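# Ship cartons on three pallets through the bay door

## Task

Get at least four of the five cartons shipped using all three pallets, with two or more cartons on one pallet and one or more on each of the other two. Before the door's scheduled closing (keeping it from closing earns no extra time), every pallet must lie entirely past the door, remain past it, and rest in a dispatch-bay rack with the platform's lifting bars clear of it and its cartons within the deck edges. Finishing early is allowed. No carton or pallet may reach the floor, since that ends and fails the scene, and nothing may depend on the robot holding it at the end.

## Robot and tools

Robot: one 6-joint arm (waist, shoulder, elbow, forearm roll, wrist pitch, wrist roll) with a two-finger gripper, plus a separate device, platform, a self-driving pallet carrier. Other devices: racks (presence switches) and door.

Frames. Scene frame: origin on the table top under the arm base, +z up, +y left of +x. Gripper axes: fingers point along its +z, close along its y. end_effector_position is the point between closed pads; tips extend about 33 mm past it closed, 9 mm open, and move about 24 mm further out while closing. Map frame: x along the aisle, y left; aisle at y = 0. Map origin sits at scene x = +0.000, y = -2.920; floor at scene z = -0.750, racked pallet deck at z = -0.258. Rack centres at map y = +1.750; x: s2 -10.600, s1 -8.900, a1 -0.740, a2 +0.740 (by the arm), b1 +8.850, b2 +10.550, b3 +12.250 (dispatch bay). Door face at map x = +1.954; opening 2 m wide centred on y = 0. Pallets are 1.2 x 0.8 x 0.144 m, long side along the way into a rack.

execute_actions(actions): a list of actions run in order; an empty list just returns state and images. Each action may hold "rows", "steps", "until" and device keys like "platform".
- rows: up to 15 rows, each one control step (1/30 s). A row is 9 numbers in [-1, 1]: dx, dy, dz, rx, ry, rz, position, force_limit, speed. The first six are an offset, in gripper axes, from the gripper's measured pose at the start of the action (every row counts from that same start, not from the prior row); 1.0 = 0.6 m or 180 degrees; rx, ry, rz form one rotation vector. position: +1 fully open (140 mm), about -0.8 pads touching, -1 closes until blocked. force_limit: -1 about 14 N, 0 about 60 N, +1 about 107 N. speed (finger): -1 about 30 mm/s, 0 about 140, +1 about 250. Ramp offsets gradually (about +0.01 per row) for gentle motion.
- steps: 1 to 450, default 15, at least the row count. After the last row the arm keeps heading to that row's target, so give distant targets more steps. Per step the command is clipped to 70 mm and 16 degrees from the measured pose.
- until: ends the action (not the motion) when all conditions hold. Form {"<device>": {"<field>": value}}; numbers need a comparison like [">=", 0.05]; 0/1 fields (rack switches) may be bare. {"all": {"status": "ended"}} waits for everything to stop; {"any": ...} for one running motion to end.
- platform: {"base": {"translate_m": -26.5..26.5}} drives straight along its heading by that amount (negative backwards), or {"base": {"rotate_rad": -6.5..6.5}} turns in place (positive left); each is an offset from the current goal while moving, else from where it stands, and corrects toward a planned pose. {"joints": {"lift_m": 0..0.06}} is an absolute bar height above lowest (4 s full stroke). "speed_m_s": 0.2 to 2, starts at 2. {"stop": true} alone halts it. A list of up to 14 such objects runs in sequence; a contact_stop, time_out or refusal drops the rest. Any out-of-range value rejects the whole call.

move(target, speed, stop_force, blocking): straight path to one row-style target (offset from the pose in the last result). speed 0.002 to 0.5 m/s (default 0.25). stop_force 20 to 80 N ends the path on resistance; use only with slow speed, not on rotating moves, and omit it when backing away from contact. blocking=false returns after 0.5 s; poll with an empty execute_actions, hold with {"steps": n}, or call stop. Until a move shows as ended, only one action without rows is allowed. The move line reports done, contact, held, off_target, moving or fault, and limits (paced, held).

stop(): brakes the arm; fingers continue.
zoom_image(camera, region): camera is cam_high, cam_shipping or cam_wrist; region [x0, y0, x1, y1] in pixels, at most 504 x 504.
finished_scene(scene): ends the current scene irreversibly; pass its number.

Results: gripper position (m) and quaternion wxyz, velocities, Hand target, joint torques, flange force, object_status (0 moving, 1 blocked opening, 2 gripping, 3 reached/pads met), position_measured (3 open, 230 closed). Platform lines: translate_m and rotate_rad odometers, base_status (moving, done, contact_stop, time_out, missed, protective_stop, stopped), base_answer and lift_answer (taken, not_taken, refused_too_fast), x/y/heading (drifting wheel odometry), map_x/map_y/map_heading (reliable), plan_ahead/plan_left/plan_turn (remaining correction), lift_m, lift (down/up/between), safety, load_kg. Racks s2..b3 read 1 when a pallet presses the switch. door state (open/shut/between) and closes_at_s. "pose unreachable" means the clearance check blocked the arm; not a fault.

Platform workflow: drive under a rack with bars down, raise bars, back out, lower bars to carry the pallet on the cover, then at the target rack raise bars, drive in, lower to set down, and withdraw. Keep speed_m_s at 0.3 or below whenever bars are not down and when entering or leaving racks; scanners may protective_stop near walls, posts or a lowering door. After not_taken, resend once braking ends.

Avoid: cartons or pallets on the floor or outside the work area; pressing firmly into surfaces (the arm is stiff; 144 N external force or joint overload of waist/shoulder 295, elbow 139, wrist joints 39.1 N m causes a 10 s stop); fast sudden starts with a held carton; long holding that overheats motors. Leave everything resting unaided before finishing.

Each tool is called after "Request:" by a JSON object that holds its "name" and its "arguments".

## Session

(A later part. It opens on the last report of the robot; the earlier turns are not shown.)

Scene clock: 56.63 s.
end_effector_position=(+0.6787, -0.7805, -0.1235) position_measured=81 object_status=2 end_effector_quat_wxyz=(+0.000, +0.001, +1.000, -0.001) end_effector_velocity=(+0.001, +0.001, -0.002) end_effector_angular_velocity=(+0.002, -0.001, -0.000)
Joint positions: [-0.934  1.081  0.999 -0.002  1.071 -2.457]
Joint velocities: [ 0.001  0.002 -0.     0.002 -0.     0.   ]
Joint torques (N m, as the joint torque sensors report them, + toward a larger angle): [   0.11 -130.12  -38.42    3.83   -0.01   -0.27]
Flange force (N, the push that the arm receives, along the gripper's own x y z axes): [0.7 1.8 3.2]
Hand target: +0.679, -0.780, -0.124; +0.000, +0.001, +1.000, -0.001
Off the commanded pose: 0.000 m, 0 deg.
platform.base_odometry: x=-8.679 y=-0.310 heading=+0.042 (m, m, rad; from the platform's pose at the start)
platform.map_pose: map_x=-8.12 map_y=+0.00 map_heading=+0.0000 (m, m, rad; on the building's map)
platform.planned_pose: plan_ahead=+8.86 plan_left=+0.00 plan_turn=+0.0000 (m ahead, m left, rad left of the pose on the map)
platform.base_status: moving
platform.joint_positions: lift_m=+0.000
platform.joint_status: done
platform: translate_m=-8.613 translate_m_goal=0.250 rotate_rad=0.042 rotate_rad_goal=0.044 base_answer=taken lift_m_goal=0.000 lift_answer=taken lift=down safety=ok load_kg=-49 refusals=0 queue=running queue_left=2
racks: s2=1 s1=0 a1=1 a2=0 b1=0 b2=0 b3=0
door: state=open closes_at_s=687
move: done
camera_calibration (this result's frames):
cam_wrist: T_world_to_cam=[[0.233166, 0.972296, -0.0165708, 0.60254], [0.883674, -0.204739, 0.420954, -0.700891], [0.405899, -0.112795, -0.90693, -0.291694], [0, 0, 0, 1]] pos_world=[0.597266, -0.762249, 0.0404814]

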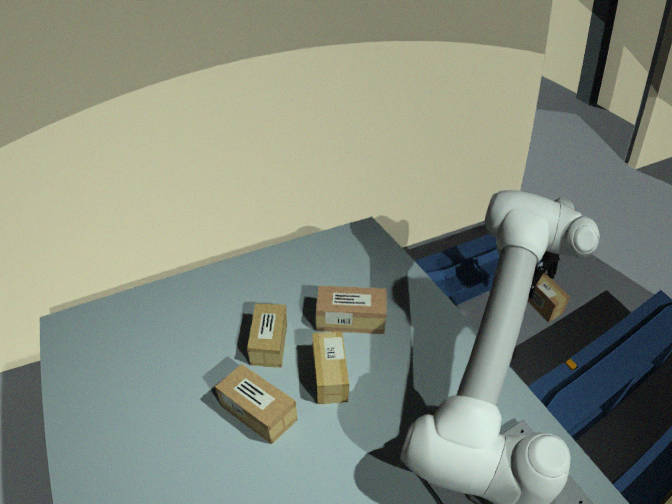

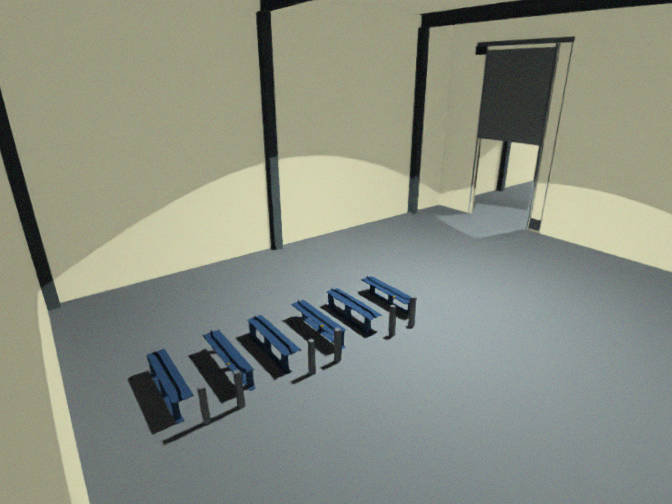

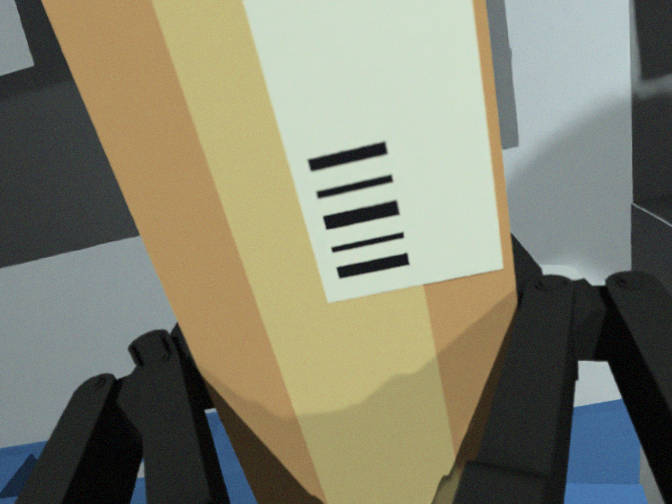

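Request:
{"name": "execute_actions", "arguments": {"actions": [{"steps":150,"until":{"all":{"status":"ended"}}}]}}

Request:
{"name": "move", "arguments": {"target": [0,0,0.075,0,0,0,-1,0.3,0], "speed": 0.1}}

Request:
{"name": "move", "arguments": {"target": [0,0,0.06,0,0,0,-1,0.3,0], "speed": 0.012, "stop_force": 20}}

Scene clock: 73.43 s.
end_effector_position=(+0.6787, -0.7804, -0.1236) position_measured=81 object_status=2 end_effector_quat_wxyz=(+0.000, +0.001, +1.000, -0.001) end_effector_velocity=(+0.001, +0.000, -0.001) end_effector_angular_velocity=(+0.000, -0.000, -0.000)
Joint positions: [-0.934  1.082  0.999 -0.002  1.071 -2.457]
Joint velocities: [ 0.001  0.001 -0.     0.    -0.001  0.   ]
Joint torques (N m, as the joint torque sensors report them, + toward a larger angle): [   2.53 -130.51  -38.77    3.97    0.2    -0.38]
Flange force (N, the push that the arm receives, along the gripper's own x y z axes): [3.7 0.4 3.8]
Hand target: +0.679, -0.780, -0.124; +0.000, +0.001, +1.000, -0.001
Off the commanded pose: 0.000 m, 0 deg.
platform.base_odometry: x=+0.150 y=+1.281 heading=+1.612 (m, m, rad; from the platform's pose at the start)
platform.map_pose: map_x=+0.74 map_y=+1.23 map_heading=+1.5708 (m, m, rad; on the building's map)
platform.planned_pose: plan_ahead=+0.52 plan_left=+0.00 plan_turn=+0.0000 (m ahead, m left, rad left of the pose on the map)
platform.base_status: moving
platform.joint_positions: lift_m=+0.060
platform.joint_status: done
platform: translate_m=1.483 translate_m_goal=2.000 rotate_rad=1.612 rotate_rad_goal=1.611 base_answer=taken lift_m_goal=0.060 lift_answer=taken lift=up safety=ok load_kg=19 refusals=0 queue=running queue_left=0
racks: s2=1 s1=0 a1=1 a2=0 b1=0 b2=0 b3=0
door: state=open closes_at_s=687
camera_calibration (this result's frames):
cam_wrist: T_world_to_cam=[[0.233189, 0.972293, -0.0164017, 0.602451], [0.883651, -0.204829, 0.420959, -0.700931], [0.405936, -0.112657, -0.906931, -0.291727], [0, 0, 0, 1]] pos_world=[0.597316, -0.762195, 0.0403677]

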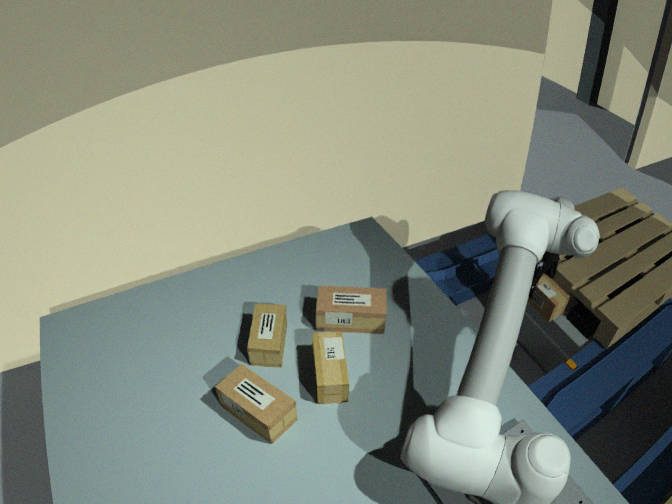

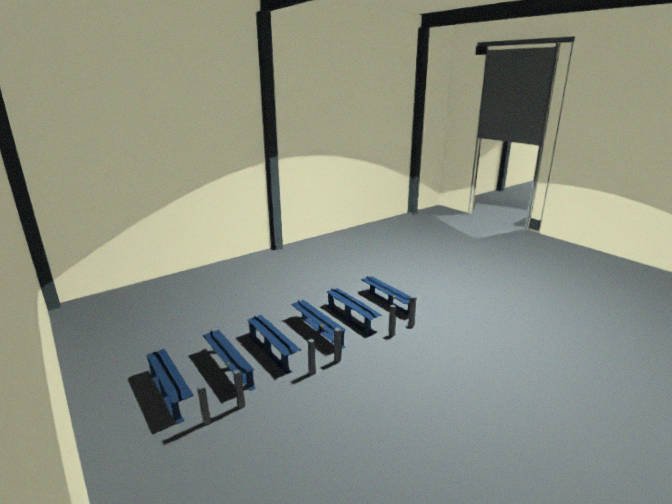

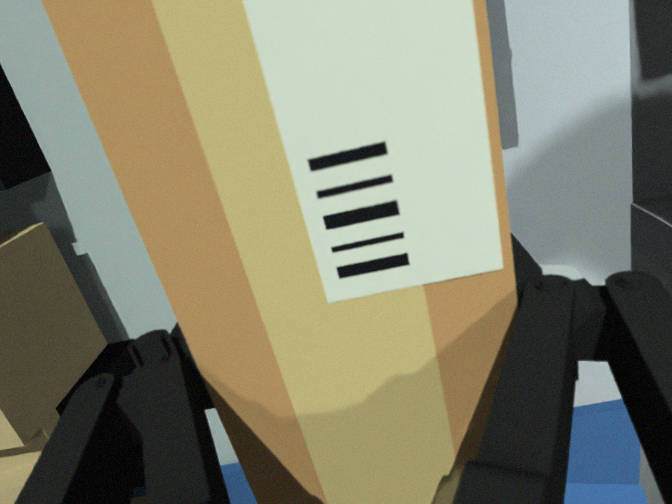

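Scene clock: 74.17 s.
end_effector_position=(+0.6788, -0.7804, -0.1686) position_measured=81 object_status=2 end_effector_quat_wxyz=(+0.000, +0.001, +1.000, -0.001) end_effector_velocity=(-0.000, -0.000, +0.000) end_effector_angular_velocity=(-0.001, +0.000, +0.000)
Joint positions: [-0.934  1.125  1.    -0.002  1.027 -2.457]
Joint velocities: [-0.    -0.    -0.    -0.001 -0.     0.   ]
Joint torques (N m, as the joint torque sensors report them, + toward a larger angle): [   1.59 -131.26  -37.45    3.59    0.14   -0.25]
Flange force (N, the push that the arm receives, along the gripper's own x y z axes): [2.5 0.6 3.7]
Hand target: +0.679, -0.780, -0.169; +0.000, +0.001, +1.000, -0.001
Off the commanded pose: 0.000 m, 0 deg.
platform.base_odometry: x=+0.141 y=+1.501 heading=+1.612 (m, m, rad; from the platform's pose at the start)
platform.map_pose: map_x=+0.74 map_y=+1.45 map_heading=+1.5708 (m, m, rad; on the building's map)
platform.planned_pose: plan_ahead=+0.30 plan_left=+0.00 plan_turn=+0.0000 (m ahead, m left, rad left of the pose on the map)
platform.base_status: moving
platform.joint_positions: lift_m=+0.060
platform.joint_status: done
platform: translate_m=1.703 translate_m_goal=2.000 rotate_rad=1.612 rotate_rad_goal=1.611 base_answer=taken lift_m_goal=0.060 lift_answer=taken lift=up safety=ok load_kg=19 refusals=0 queue=running queue_left=0
racks: s2=1 s1=0 a1=1 a2=0 b1=0 b2=0 b3=0
door: state=open closes_at_s=687
move: done
camera_calibration (this result's frames):
cam_wrist: T_world_to_cam=[[0.233172, 0.972298, -0.0163492, 0.601761], [0.883643, -0.204832, 0.420974, -0.682021], [0.405964, -0.112606, -0.906925, -0.332577], [0, 0, 0, 1]] pos_world=[0.597363, -0.762241, -0.00467104]

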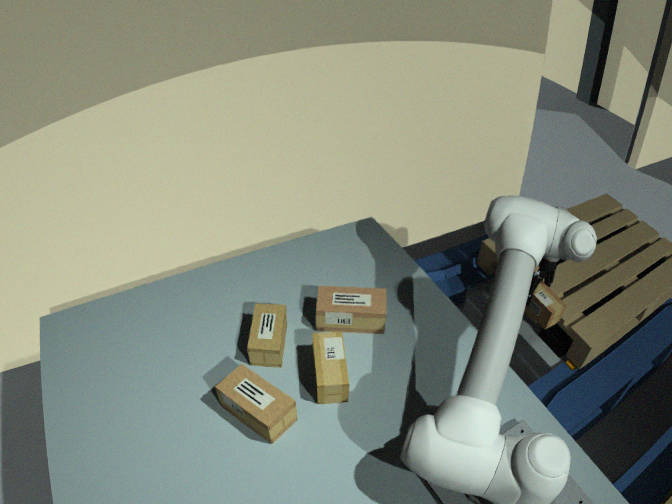

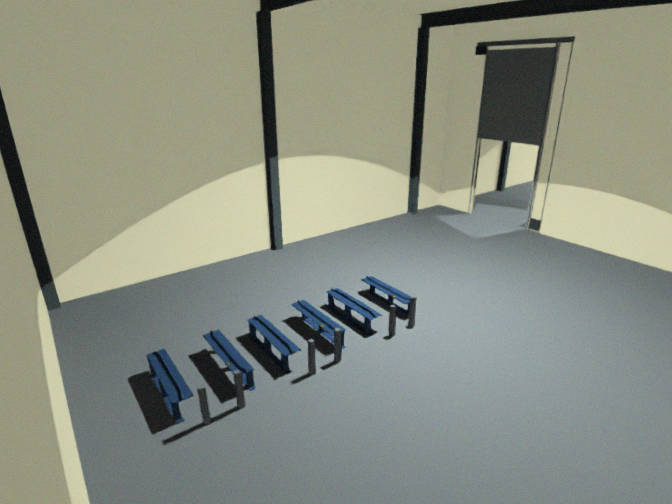

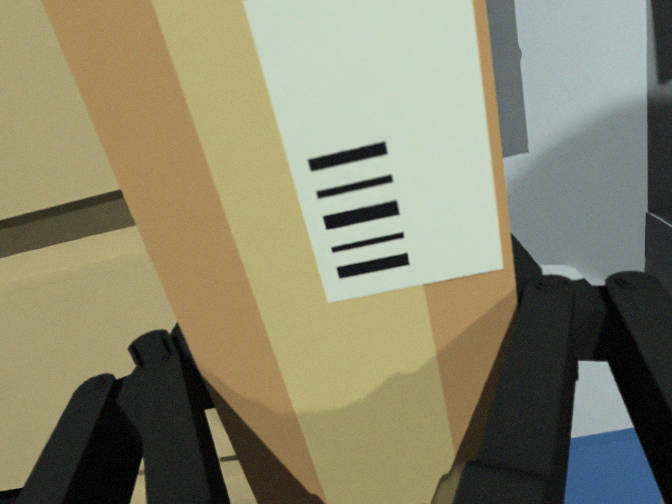

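Scene clock: 75.53 s.
end_effector_position=(+0.6788, -0.7805, -0.1810) position_measured=81 object_status=2 end_effector_quat_wxyz=(+0.000, +0.001, +1.000, -0.001) end_effector_velocity=(-0.001, -0.000, -0.001) end_effector_angular_velocity=(+0.000, +0.001, -0.000)
Joint positions: [-0.934  1.137  0.999 -0.002  1.015 -2.457]
Joint velocities: [-0.001  0.001  0.    -0.001 -0.     0.   ]
Joint torques (N m, as the joint torque sensors report them, + toward a larger angle): [  -4.07 -106.87  -27.21    2.09   -0.96    0.15]
Flange force (N, the push that the arm receives, along the gripper's own x y z axes): [1.0 9.5 -25.9]
Hand target: +0.679, -0.781, -0.181; +0.000, +0.001, +1.000, -0.001
Off the commanded pose: 0.024 m, 0 deg.
platform.base_odometry: x=+0.128 y=+1.807 heading=+1.612 (m, m, rad; from the platform's pose at the start)
platform.map_pose: map_x=+0.74 map_y=+1.75 map_heading=+1.5708 (m, m, rad; on the building's map)
platform.planned_pose: plan_ahead=+0.00 plan_left=+0.00 plan_turn=+0.0000 (m ahead, m left, rad left of the pose on the map)
platform.base_status: moving
platform.joint_positions: lift_m=+0.060
platform.joint_status: done
platform: translate_m=2.000 translate_m_goal=2.000 rotate_rad=1.612 rotate_rad_goal=1.611 base_answer=taken lift_m_goal=0.060 lift_answer=taken lift=up safety=ok load_kg=18 refusals=0 queue=running queue_left=0
racks: s2=1 s1=0 a1=1 a2=0 b1=0 b2=0 b3=0
door: state=open closes_at_s=687
move: contact
camera_calibration (this result's frames):
cam_wrist: T_world_to_cam=[[0.233104, 0.972313, -0.0164585, 0.60165], [0.88365, -0.204721, 0.421014, -0.676776], [0.405988, -0.112683, -0.906905, -0.343931], [0, 0, 0, 1]] pos_world=[0.597418, -0.762297, -0.0170787]

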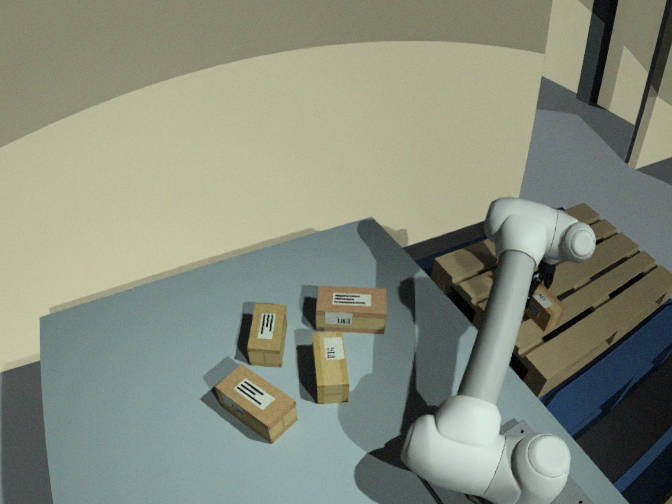

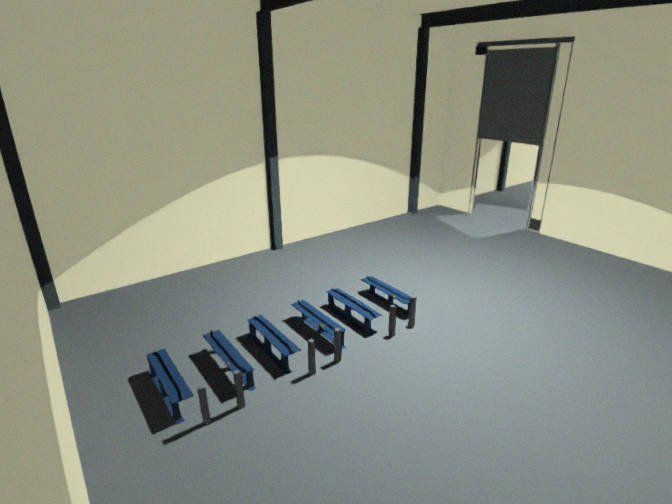

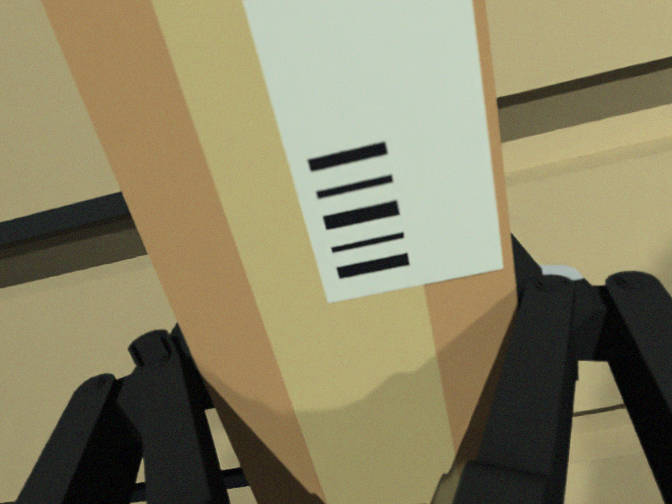

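Request:
{"name": "execute_actions", "arguments": {"actions": [{"rows":[[0,0,-0.002,0,0,0,1,0,0]],"steps":12,"until":{"all":{"status":"ended"}}},{"rows":[[0,0,-0.002,0,0,0,1,0,0]],"steps":10},{"rows":[[0,0,-0.004,0,0,0,1,0,0],[0,0,-0.011,0,0,0,1,0,0],[0,0,-0.021,0,0,0,1,0,0],[0,0,-0.033,0,0,0,1,0,0],[0,0,-0.047,0,0,0,1,0,0],[0,0,-0.062,0,0,0,1,0,0],[0,0,-0.077,0,0,0,1,0,0],[0,0,-0.092,0,0,0,1,0,0],[0,0,-0.107,0,0,0,1,0,0],[0,0,-0.122,0,0,0,1,0,0],[0,0,-0.137,0,0,0,1,0,0],[0,0,-0.151,0,0,0,1,0,0],[0,0,-0.163,0,0,0,1,0,0],[0,0,-0.173,0,0,0,1,0,0],[0,0,-0.18,0,0,0,1,0,0]],"steps":18},{"platform":[{"base":{"translate_m":-1.75},"speed_m_s":0.3},{"base":{"rotate_rad":-1.5708},"joints":{"lift_m":0},"speed_m_s":2},{"base":{"translate_m":8.11},"speed_m_s":2},{"base":{"rotate_rad":1.5708},"joints":{"lift_m":0.06},"speed_m_s":2},{"base":{"translate_m":1.75},"speed_m_s":0.3},{"joints":{"lift_m":0.025}},{"base":{"translate_m":-1.75},"joints":{"lift_m":0},"speed_m_s":0.3},{"base":{"rotate_rad":-1.5708},"speed_m_s":2},{"base":{"translate_m":-19.45},"speed_m_s":2},{"base":{"rotate_rad":1.5708},"joints":{"lift_m":0.025},"speed_m_s":2},{"base":{"translate_m":1.75},"speed_m_s":0.3},{"joints":{"lift_m":0.06}},{"base":{"translate_m":-1.75},"speed_m_s":0.3},{"base":{"rotate_rad":-1.5708},"joints":{"lift_m":0},"speed_m_s":2}],"steps":1}]}}

Scene clock: 86.93 s.
end_effector_position=(+0.6789, -0.7804, -0.0714) position_measured=3 object_status=3 end_effector_quat_wxyz=(+0.000, +0.001, +1.000, -0.001) end_effector_velocity=(-0.002, +0.004, -0.004) end_effector_angular_velocity=(+0.010, +0.007, +0.002)
Joint positions: [-0.934  1.036  0.989 -0.002  1.126 -2.457]
Joint velocities: [ 0.001  0.002  0.004  0.001  0.006 -0.001]
Joint torques (N m, as the joint torque sensors report them, + toward a larger angle): [   2.76 -135.61  -42.54    4.46    0.19   -0.22]
Flange force (N, the push that the arm receives, along the gripper's own x y z axes): [3.1 1.8 3.3]
Flange force at the end of the 1st action (N, along the gripper's axes at the end of the call): [1.0 0.6 -4.4]
Flange force at the end of the 2nd action (N, along the gripper's axes at the end of the call): [4.0 1.7 -1.8]
Flange force at the end of the 3rd action (N, along the gripper's axes at the end of the call): [6.2 3.9 -1.7]
Hand target: +0.679, -0.780, -0.072; +0.000, +0.001, +1.000, -0.001
Off the commanded pose: 0.000 m, 0 deg.
platform.base_odometry: x=+0.128 y=+1.807 heading=+1.612 (m, m, rad; from the platform's pose at the start)
platform.map_pose: map_x=+0.74 map_y=+1.75 map_heading=+1.5708 (m, m, rad; on the building's map)
platform.planned_pose: plan_ahead=-1.75 plan_left=+0.00 plan_turn=+0.0000 (m ahead, m left, rad left of the pose on the map)
platform.base_status: moving
platform.joint_positions: lift_m=+0.060
platform.joint_status: done
platform: translate_m=1.999 translate_m_goal=0.250 rotate_rad=1.612 rotate_rad_goal=1.611 base_answer=taken lift_m_goal=0.060 lift_answer=taken lift=up safety=ok load_kg=18 refusals=0 queue=running queue_left=13
racks: s2=1 s1=0 a1=1 a2=0 b1=0 b2=0 b3=0
door: state=open closes_at_s=687
camera_calibration (this result's frames):
cam_wrist: T_world_to_cam=[[0.233199, 0.972287, -0.0166395, 0.603244], [0.883443, -0.204677, 0.421468, -0.722819], [0.406382, -0.112986, -0.906691, -0.244983], [0, 0, 0, 1]] pos_world=[0.597451, -0.76215, 0.0925591]

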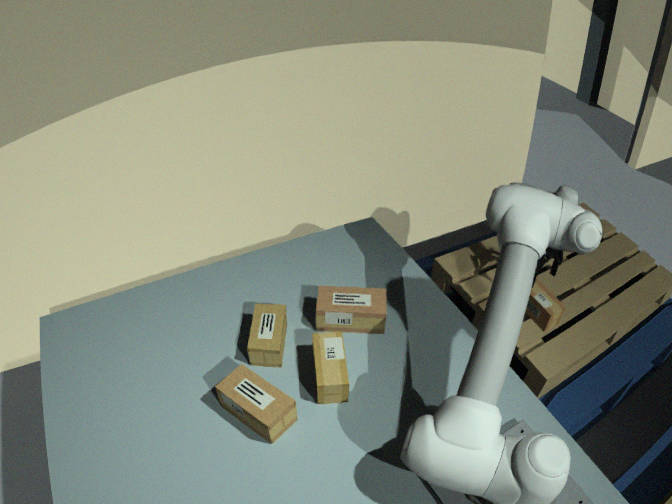

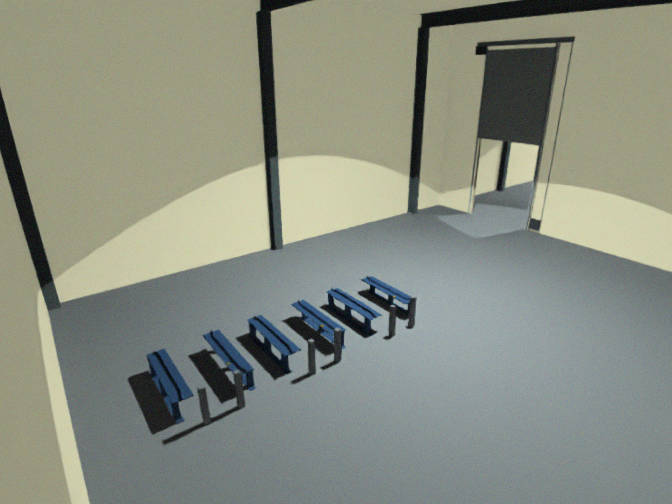

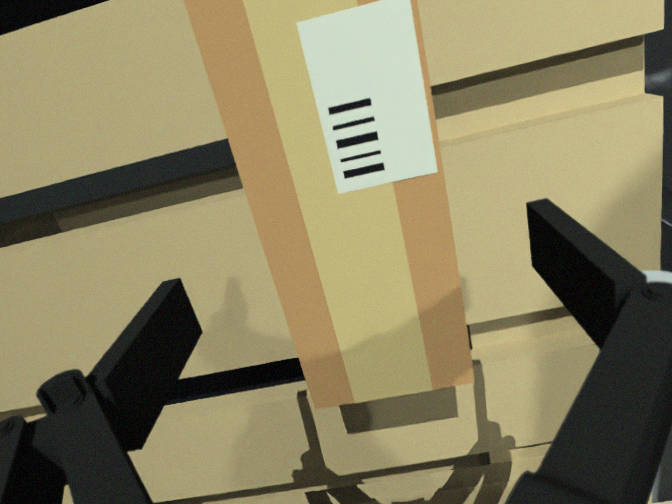

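Request:
{"name": "move", "arguments": {"target": [-0.068,0.6,-0.485,0,0,0,1,0,0], "speed": 0.35}}

Request:
{"name": "move", "arguments": {"target": [-0.155,0.737,-0.05,0,0,-0.339,1,0,0], "speed": 0.35}}

Scene clock: 93.97 s.
end_effector_position=(+0.7199, -0.4200, +0.2189) position_measured=3 object_status=3 end_effector_quat_wxyz=(+0.000, +0.001, +1.000, -0.001) end_effector_velocity=(+0.001, +0.001, -0.001) end_effector_angular_velocity=(+0.001, +0.000, +0.001)
Joint positions: [-0.617  0.518  1.372  0.002  1.261 -2.141]
Joint velocities: [ 0.001  0.001 -0.     0.001  0.     0.   ]
Joint torques (N m, as the joint torque sensors report them, + toward a larger angle): [  1.3  -91.9  -41.35   4.06   0.11  -0.09]
Flange force (N, the push that the arm receives, along the gripper's own x y z axes): [2.6 -0.4 1.6]
Hand target: +0.720, -0.420, +0.219; +0.000, +0.001, +1.000, -0.001
Off the commanded pose: 0.000 m, 0 deg.
platform.base_odometry: x=+0.201 y=+0.059 heading=+1.563 (m, m, rad; from the platform's pose at the start)
platform.map_pose: map_x=+0.74 map_y=+0.00 map_heading=+1.5141 (m, m, rad; on the building's map)
platform.planned_pose: plan_ahead=+0.00 plan_left=+0.00 plan_turn=-1.5140 (m ahead, m left, rad left of the pose on the map)
platform.base_status: moving
platform.joint_positions: lift_m=+0.057
platform.joint_status: moving
platform: translate_m=0.250 translate_m_goal=0.250 rotate_rad=1.552 rotate_rad_goal=0.042 base_answer=taken lift_m_goal=0.000 lift_answer=taken lift=between safety=ok load_kg=-15 refusals=0 queue=running queue_left=12
racks: s2=1 s1=0 a1=1 a2=0 b1=0 b2=0 b3=0
door: state=open closes_at_s=687
move: done
camera_calibration (this result's frames):
cam_wrist: T_world_to_cam=[[0.233261, 0.972276, -0.0163851, 0.248039], [0.88342, -0.204841, 0.421437, -0.807602], [0.406396, -0.11278, -0.90671, 0.042317], [0, 0, 0, 1]] pos_world=[0.638397, -0.40182, 0.382786]

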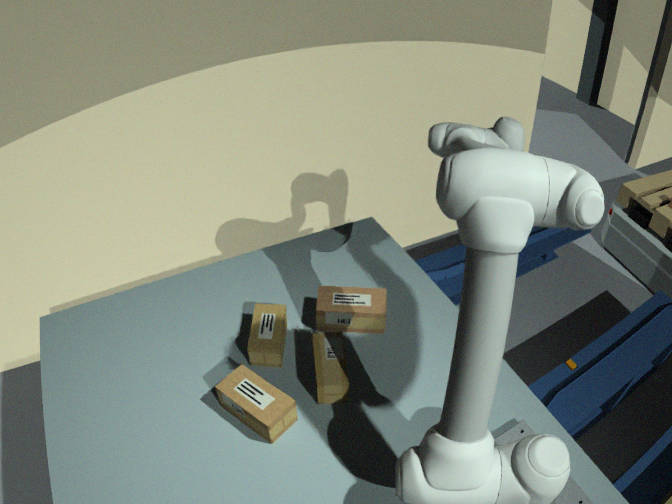

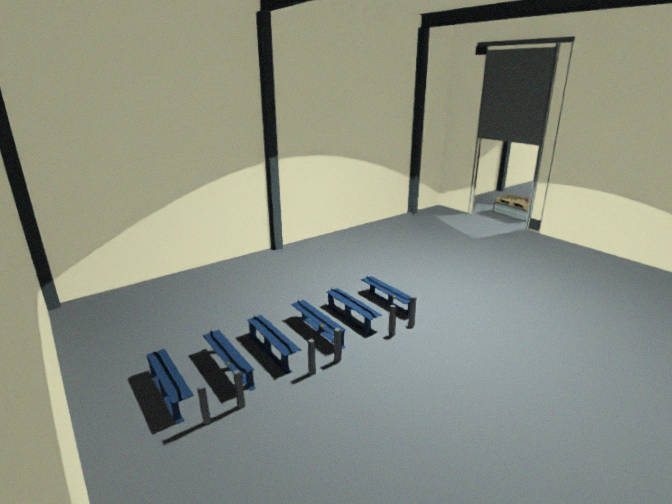

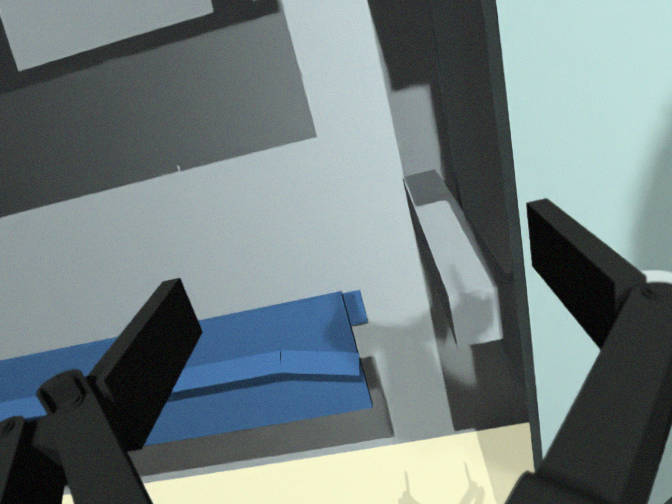

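Scene clock: 95.90 s.
end_effector_position=(+0.8135, +0.0217, +0.2484) position_measured=3 object_status=3 end_effector_quat_wxyz=(+0.000, -0.507, +0.862, -0.001) end_effector_velocity=(+0.000, -0.000, +0.001) end_effector_angular_velocity=(-0.000, -0.002, -0.001)
Joint positions: [-0.067  0.469  1.387  0.007  1.292 -2.657]
Joint velocities: [-0.    -0.002 -0.    -0.    -0.     0.   ]
Joint torques (N m, as the joint torque sensors report them, + toward a larger angle): [  1.13 -85.68 -41.56   4.26   0.16  -0.32]
Flange force (N, the push that the arm receives, along the gripper's own x y z axes): [4.8 2.8 1.4]
Hand target: +0.814, +0.022, +0.248; +0.000, -0.507, +0.862, -0.001
Off the commanded pose: 0.000 m, 0 deg.
platform.base_odometry: x=+0.201 y=+0.059 heading=+0.610 (m, m, rad; from the platform's pose at the start)
platform.map_pose: map_x=+0.74 map_y=-0.01 map_heading=+0.5541 (m, m, rad; on the building's map)
platform.planned_pose: plan_ahead=+0.01 plan_left=+0.01 plan_turn=-0.5541 (m ahead, m left, rad left of the pose on the map)
platform.base_status: moving
platform.joint_positions: lift_m=+0.026
platform.joint_status: moving
platform: translate_m=0.250 translate_m_goal=0.250 rotate_rad=0.594 rotate_rad_goal=0.042 base_answer=taken lift_m_goal=0.000 lift_answer=taken lift=between safety=ok load_kg=-15 refusals=0 queue=running queue_left=12
racks: s2=1 s1=0 a1=1 a2=0 b1=0 b2=0 b3=0
door: state=open closes_at_s=687
move: done
camera_calibration (this result's frames):
cam_wrist: T_world_to_cam=[[-0.737489, 0.67516, -0.016415, 0.5934], [0.607568, 0.673879, 0.420415, -0.606646], [0.294909, 0.300079, -0.907183, 0.162685], [0, 0, 0, 1]] pos_world=[0.758227, -0.0406526, 0.412369]

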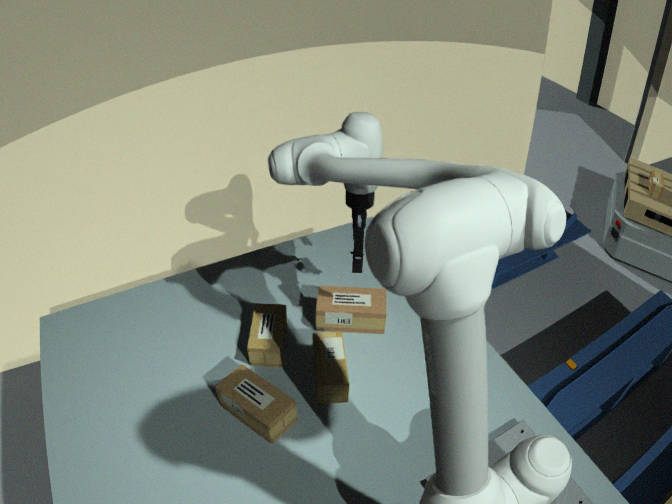

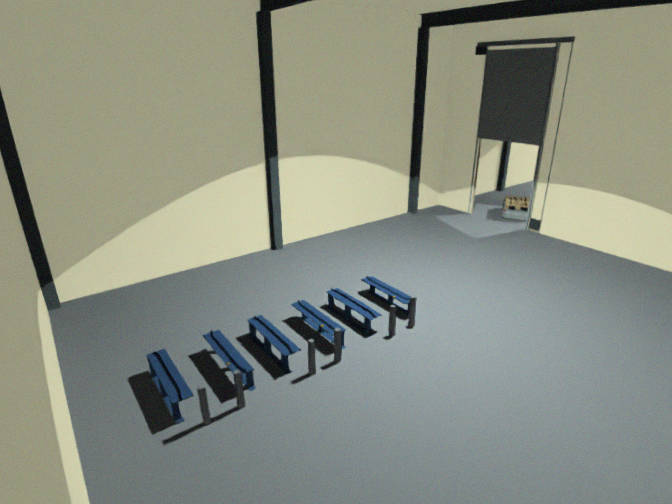

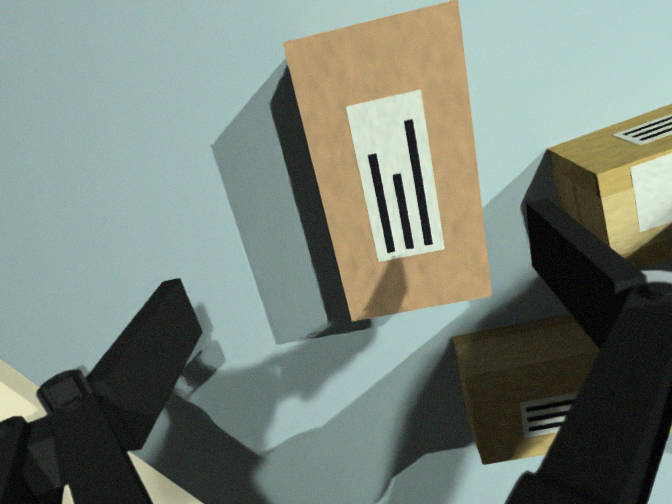

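Request:
{"name": "move", "arguments": {"target": [-0.01,0.052,0.322,0,0,0,0.9,0,0], "speed": 0.2}}

Request:
{"name": "execute_actions", "arguments": {"actions": [{"rows":[[0,0,0,0,0,0,-1,0.3,0]],"steps":18}]}}

Request:
{"name": "move", "arguments": {"target": [0,0,-0.2,0,0,0,-1,0.3,0], "speed": 0.2}}

Scene clock: 111.63 s.
end_effector_position=(+0.7892, +0.0418, +0.0552) position_measured=16 object_status=3 end_effector_quat_wxyz=(+0.000, -0.507, +0.862, -0.001) end_effector_velocity=(-0.001, +0.000, -0.001) end_effector_angular_velocity=(-0.000, +0.002, +0.000)
Joint positions: [-0.04   0.568  1.612  0.008  0.968 -2.633]
Joint velocities: [ 0.     0.001  0.001 -0.     0.     0.   ]
Joint torques (N m, as the joint torque sensors report them, + toward a larger angle): [  1.27 -88.69 -34.1    3.65   0.06  -0.21]
Flange force (N, the push that the arm receives, along the gripper's own x y z axes): [2.2 -0.8 -0.5]
Hand target: +0.789, +0.042, +0.055; +0.000, -0.507, +0.862, -0.001
Off the commanded pose: 0.000 m, 0 deg.
platform.base_odometry: x=+8.293 y=+0.410 heading=+1.611 (m, m, rad; from the platform's pose at the start)
platform.map_pose: map_x=+8.85 map_y=+0.01 map_heading=+1.5664 (m, m, rad; on the building's map)
platform.planned_pose: plan_ahead=+1.74 plan_left=+0.01 plan_turn=+0.0044 (m ahead, m left, rad left of the pose on the map)
platform.base_status: moving
platform.joint_positions: lift_m=+0.060
platform.joint_status: done
platform: translate_m=8.354 translate_m_goal=10.100 rotate_rad=1.610 rotate_rad_goal=1.610 base_answer=taken lift_m_goal=0.060 lift_answer=taken lift=up safety=ok load_kg=19 refusals=0 queue=running queue_left=9
racks: s2=1 s1=0 a1=1 a2=0 b1=0 b2=0 b3=0
door: state=open closes_at_s=687
move: done
camera_calibration (this result's frames):
cam_wrist: T_world_to_cam=[[-0.737419, 0.675236, -0.0164189, 0.558624], [0.607626, 0.673807, 0.420445, -0.524341], [0.294963, 0.300068, -0.907169, -0.011439], [0, 0, 0, 1]] pos_world=[0.733918, -0.0204658, 0.219251]

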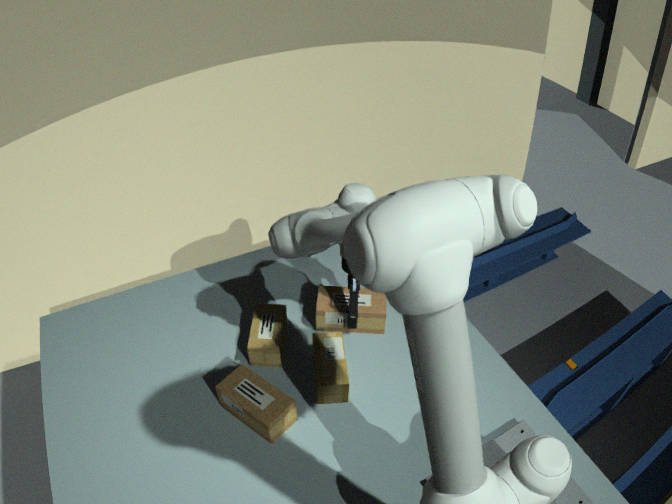

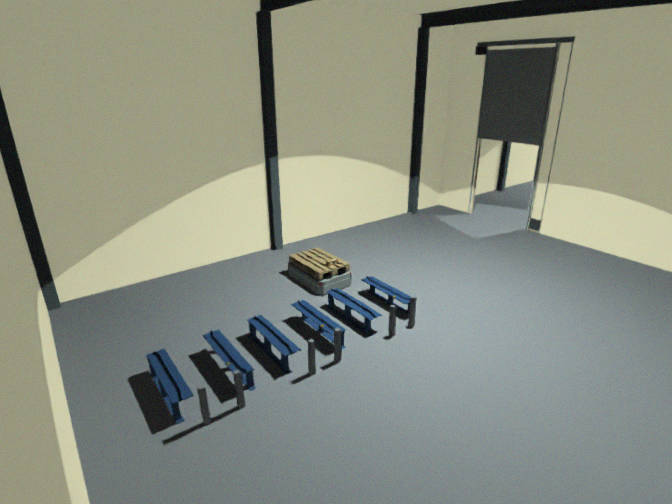

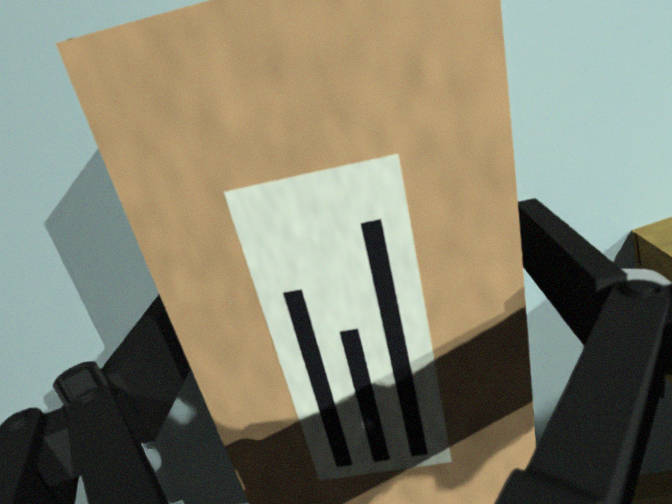

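Scene clock: 112.23 s.
end_effector_position=(+0.7893, +0.0419, +0.0553) position_measured=63 object_status=2 end_effector_quat_wxyz=(+0.000, -0.507, +0.862, -0.001) end_effector_velocity=(+0.000, -0.001, +0.001) end_effector_angular_velocity=(-0.001, -0.001, +0.001)
Joint positions: [-0.04   0.568  1.612  0.008  0.968 -2.633]
Joint velocities: [-0.    -0.001  0.    -0.002  0.    -0.   ]
Joint torques (N m, as the joint torque sensors report them, + toward a larger angle): [  0.37 -66.07 -22.92   2.98  -1.02  -0.16]
Flange force (N, the push that the arm receives, along the gripper's own x y z axes): [3.2 2.7 -29.7]
Hand target: +0.789, +0.042, +0.055; +0.000, -0.507, +0.862, -0.001
Off the commanded pose: 0.000 m, 0 deg.
platform.base_odometry: x=+8.290 y=+0.503 heading=+1.611 (m, m, rad; from the platform's pose at the start)
platform.map_pose: map_x=+8.85 map_y=+0.11 map_heading=+1.5708 (m, m, rad; on the building's map)
platform.planned_pose: plan_ahead=+1.64 plan_left=+0.00 plan_turn=+0.0000 (m ahead, m left, rad left of the pose on the map)
platform.base_status: moving
platform.joint_positions: lift_m=+0.060
platform.joint_status: done
platform: translate_m=8.453 translate_m_goal=10.100 rotate_rad=1.611 rotate_rad_goal=1.610 base_answer=taken lift_m_goal=0.060 lift_answer=taken lift=up safety=ok load_kg=19 refusals=0 queue=running queue_left=9
racks: s2=1 s1=0 a1=1 a2=0 b1=0 b2=0 b3=0
door: state=open closes_at_s=687
camera_calibration (this result's frames):
cam_wrist: T_world_to_cam=[[-0.737392, 0.675264, -0.0164485, 0.558615], [0.607625, 0.673773, 0.420502, -0.52439], [0.295032, 0.30008, -0.907143, -0.0114885], [0, 0, 0, 1]] pos_world=[0.73394, -0.0204449, 0.219274]

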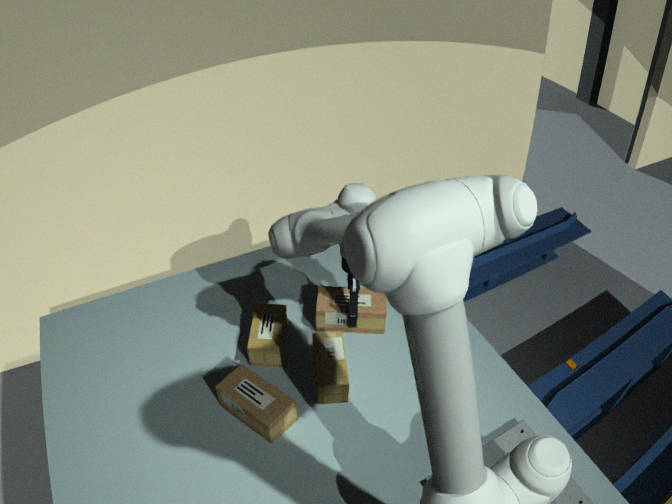

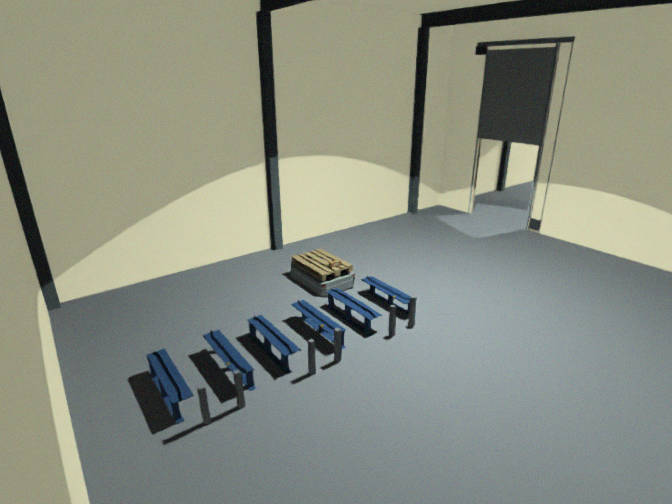

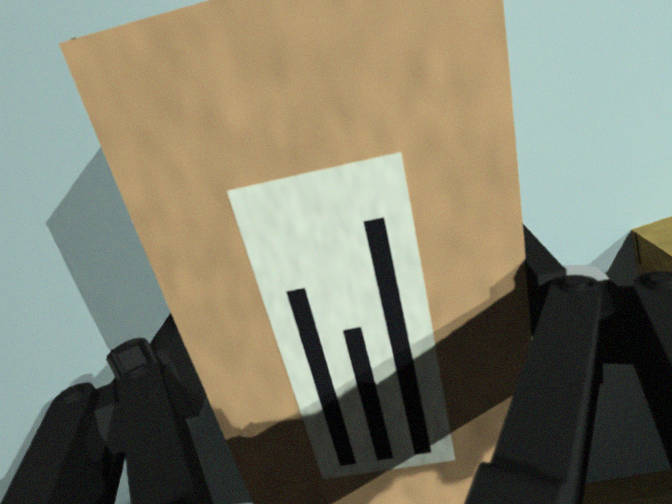

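Scene clock: 113.20 s.
end_effector_position=(+0.7892, +0.0420, +0.1753) position_measured=63 object_status=2 end_effector_quat_wxyz=(+0.000, -0.507, +0.862, -0.001) end_effector_velocity=(+0.001, +0.001, +0.000) end_effector_angular_velocity=(+0.000, -0.002, +0.001)
Joint positions: [-0.041  0.473  1.519  0.007  1.155 -2.632]
Joint velocities: [ 0.001 -0.    -0.001  0.    -0.001 -0.   ]
Joint torques (N m, as the joint torque sensors report them, + toward a larger angle): [  1.03 -88.08 -41.09   3.99   0.05  -0.35]
Flange force (N, the push that the arm receives, along the gripper's own x y z axes): [2.7 0.6 4.8]
Hand target: +0.789, +0.042, +0.175; +0.000, -0.507, +0.862, -0.001
Off the commanded pose: 0.000 m, 0 deg.
platform.base_odometry: x=+8.278 y=+0.791 heading=+1.612 (m, m, rad; from the platform's pose at the start)
platform.map_pose: map_x=+8.85 map_y=+0.40 map_heading=+1.5708 (m, m, rad; on the building's map)
platform.planned_pose: plan_ahead=+1.35 plan_left=+0.00 plan_turn=+0.0000 (m ahead, m left, rad left of the pose on the map)
platform.base_status: moving
platform.joint_positions: lift_m=+0.060
platform.joint_status: done
platform: translate_m=8.743 translate_m_goal=10.100 rotate_rad=1.612 rotate_rad_goal=1.610 base_answer=taken lift_m_goal=0.060 lift_answer=taken lift=up safety=ok load_kg=19 refusals=0 queue=running queue_left=9
racks: s2=1 s1=0 a1=1 a2=0 b1=0 b2=0 b3=0
door: state=open closes_at_s=687
move: done
camera_calibration (this result's frames):
cam_wrist: T_world_to_cam=[[-0.737426, 0.675224, -0.016592, 0.560526], [0.607517, 0.673817, 0.420586, -0.57484], [0.29517, 0.300071, -0.907101, 0.0972881], [0, 0, 0, 1]] pos_world=[0.733855, -0.020337, 0.33932]

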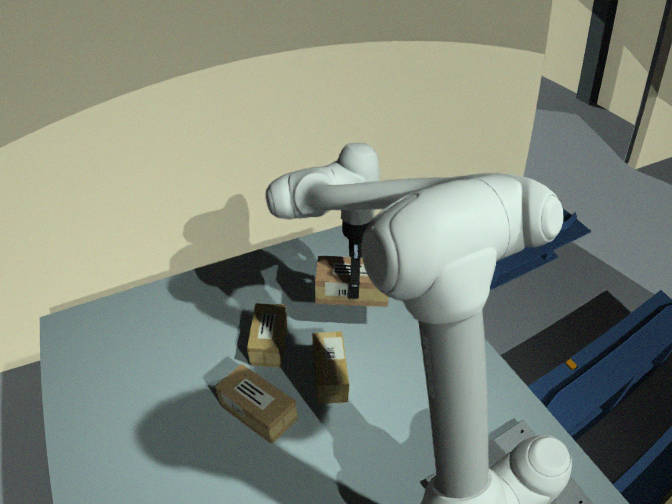

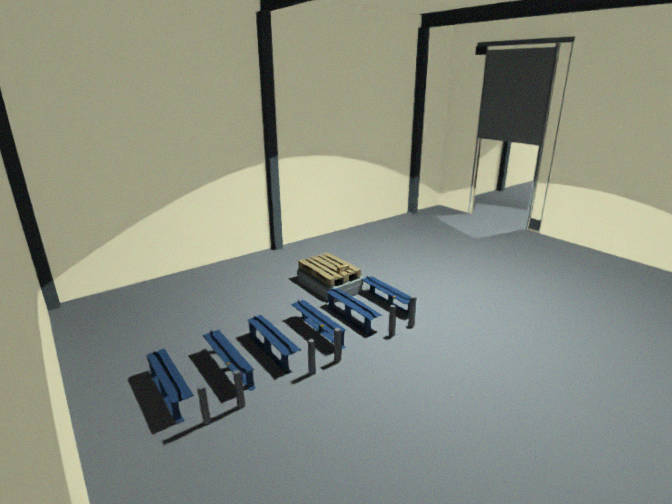

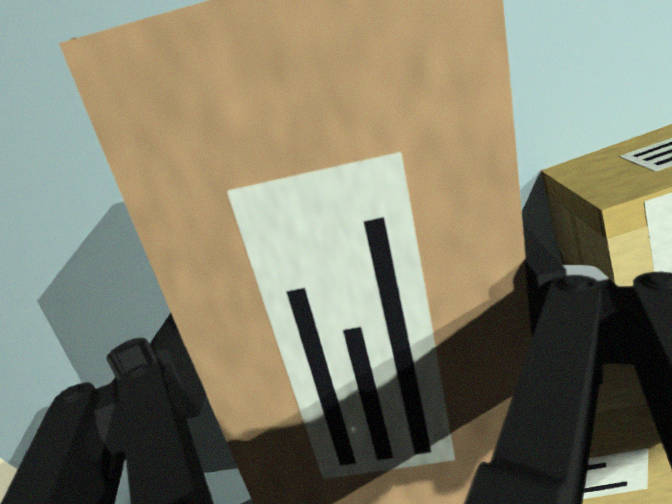

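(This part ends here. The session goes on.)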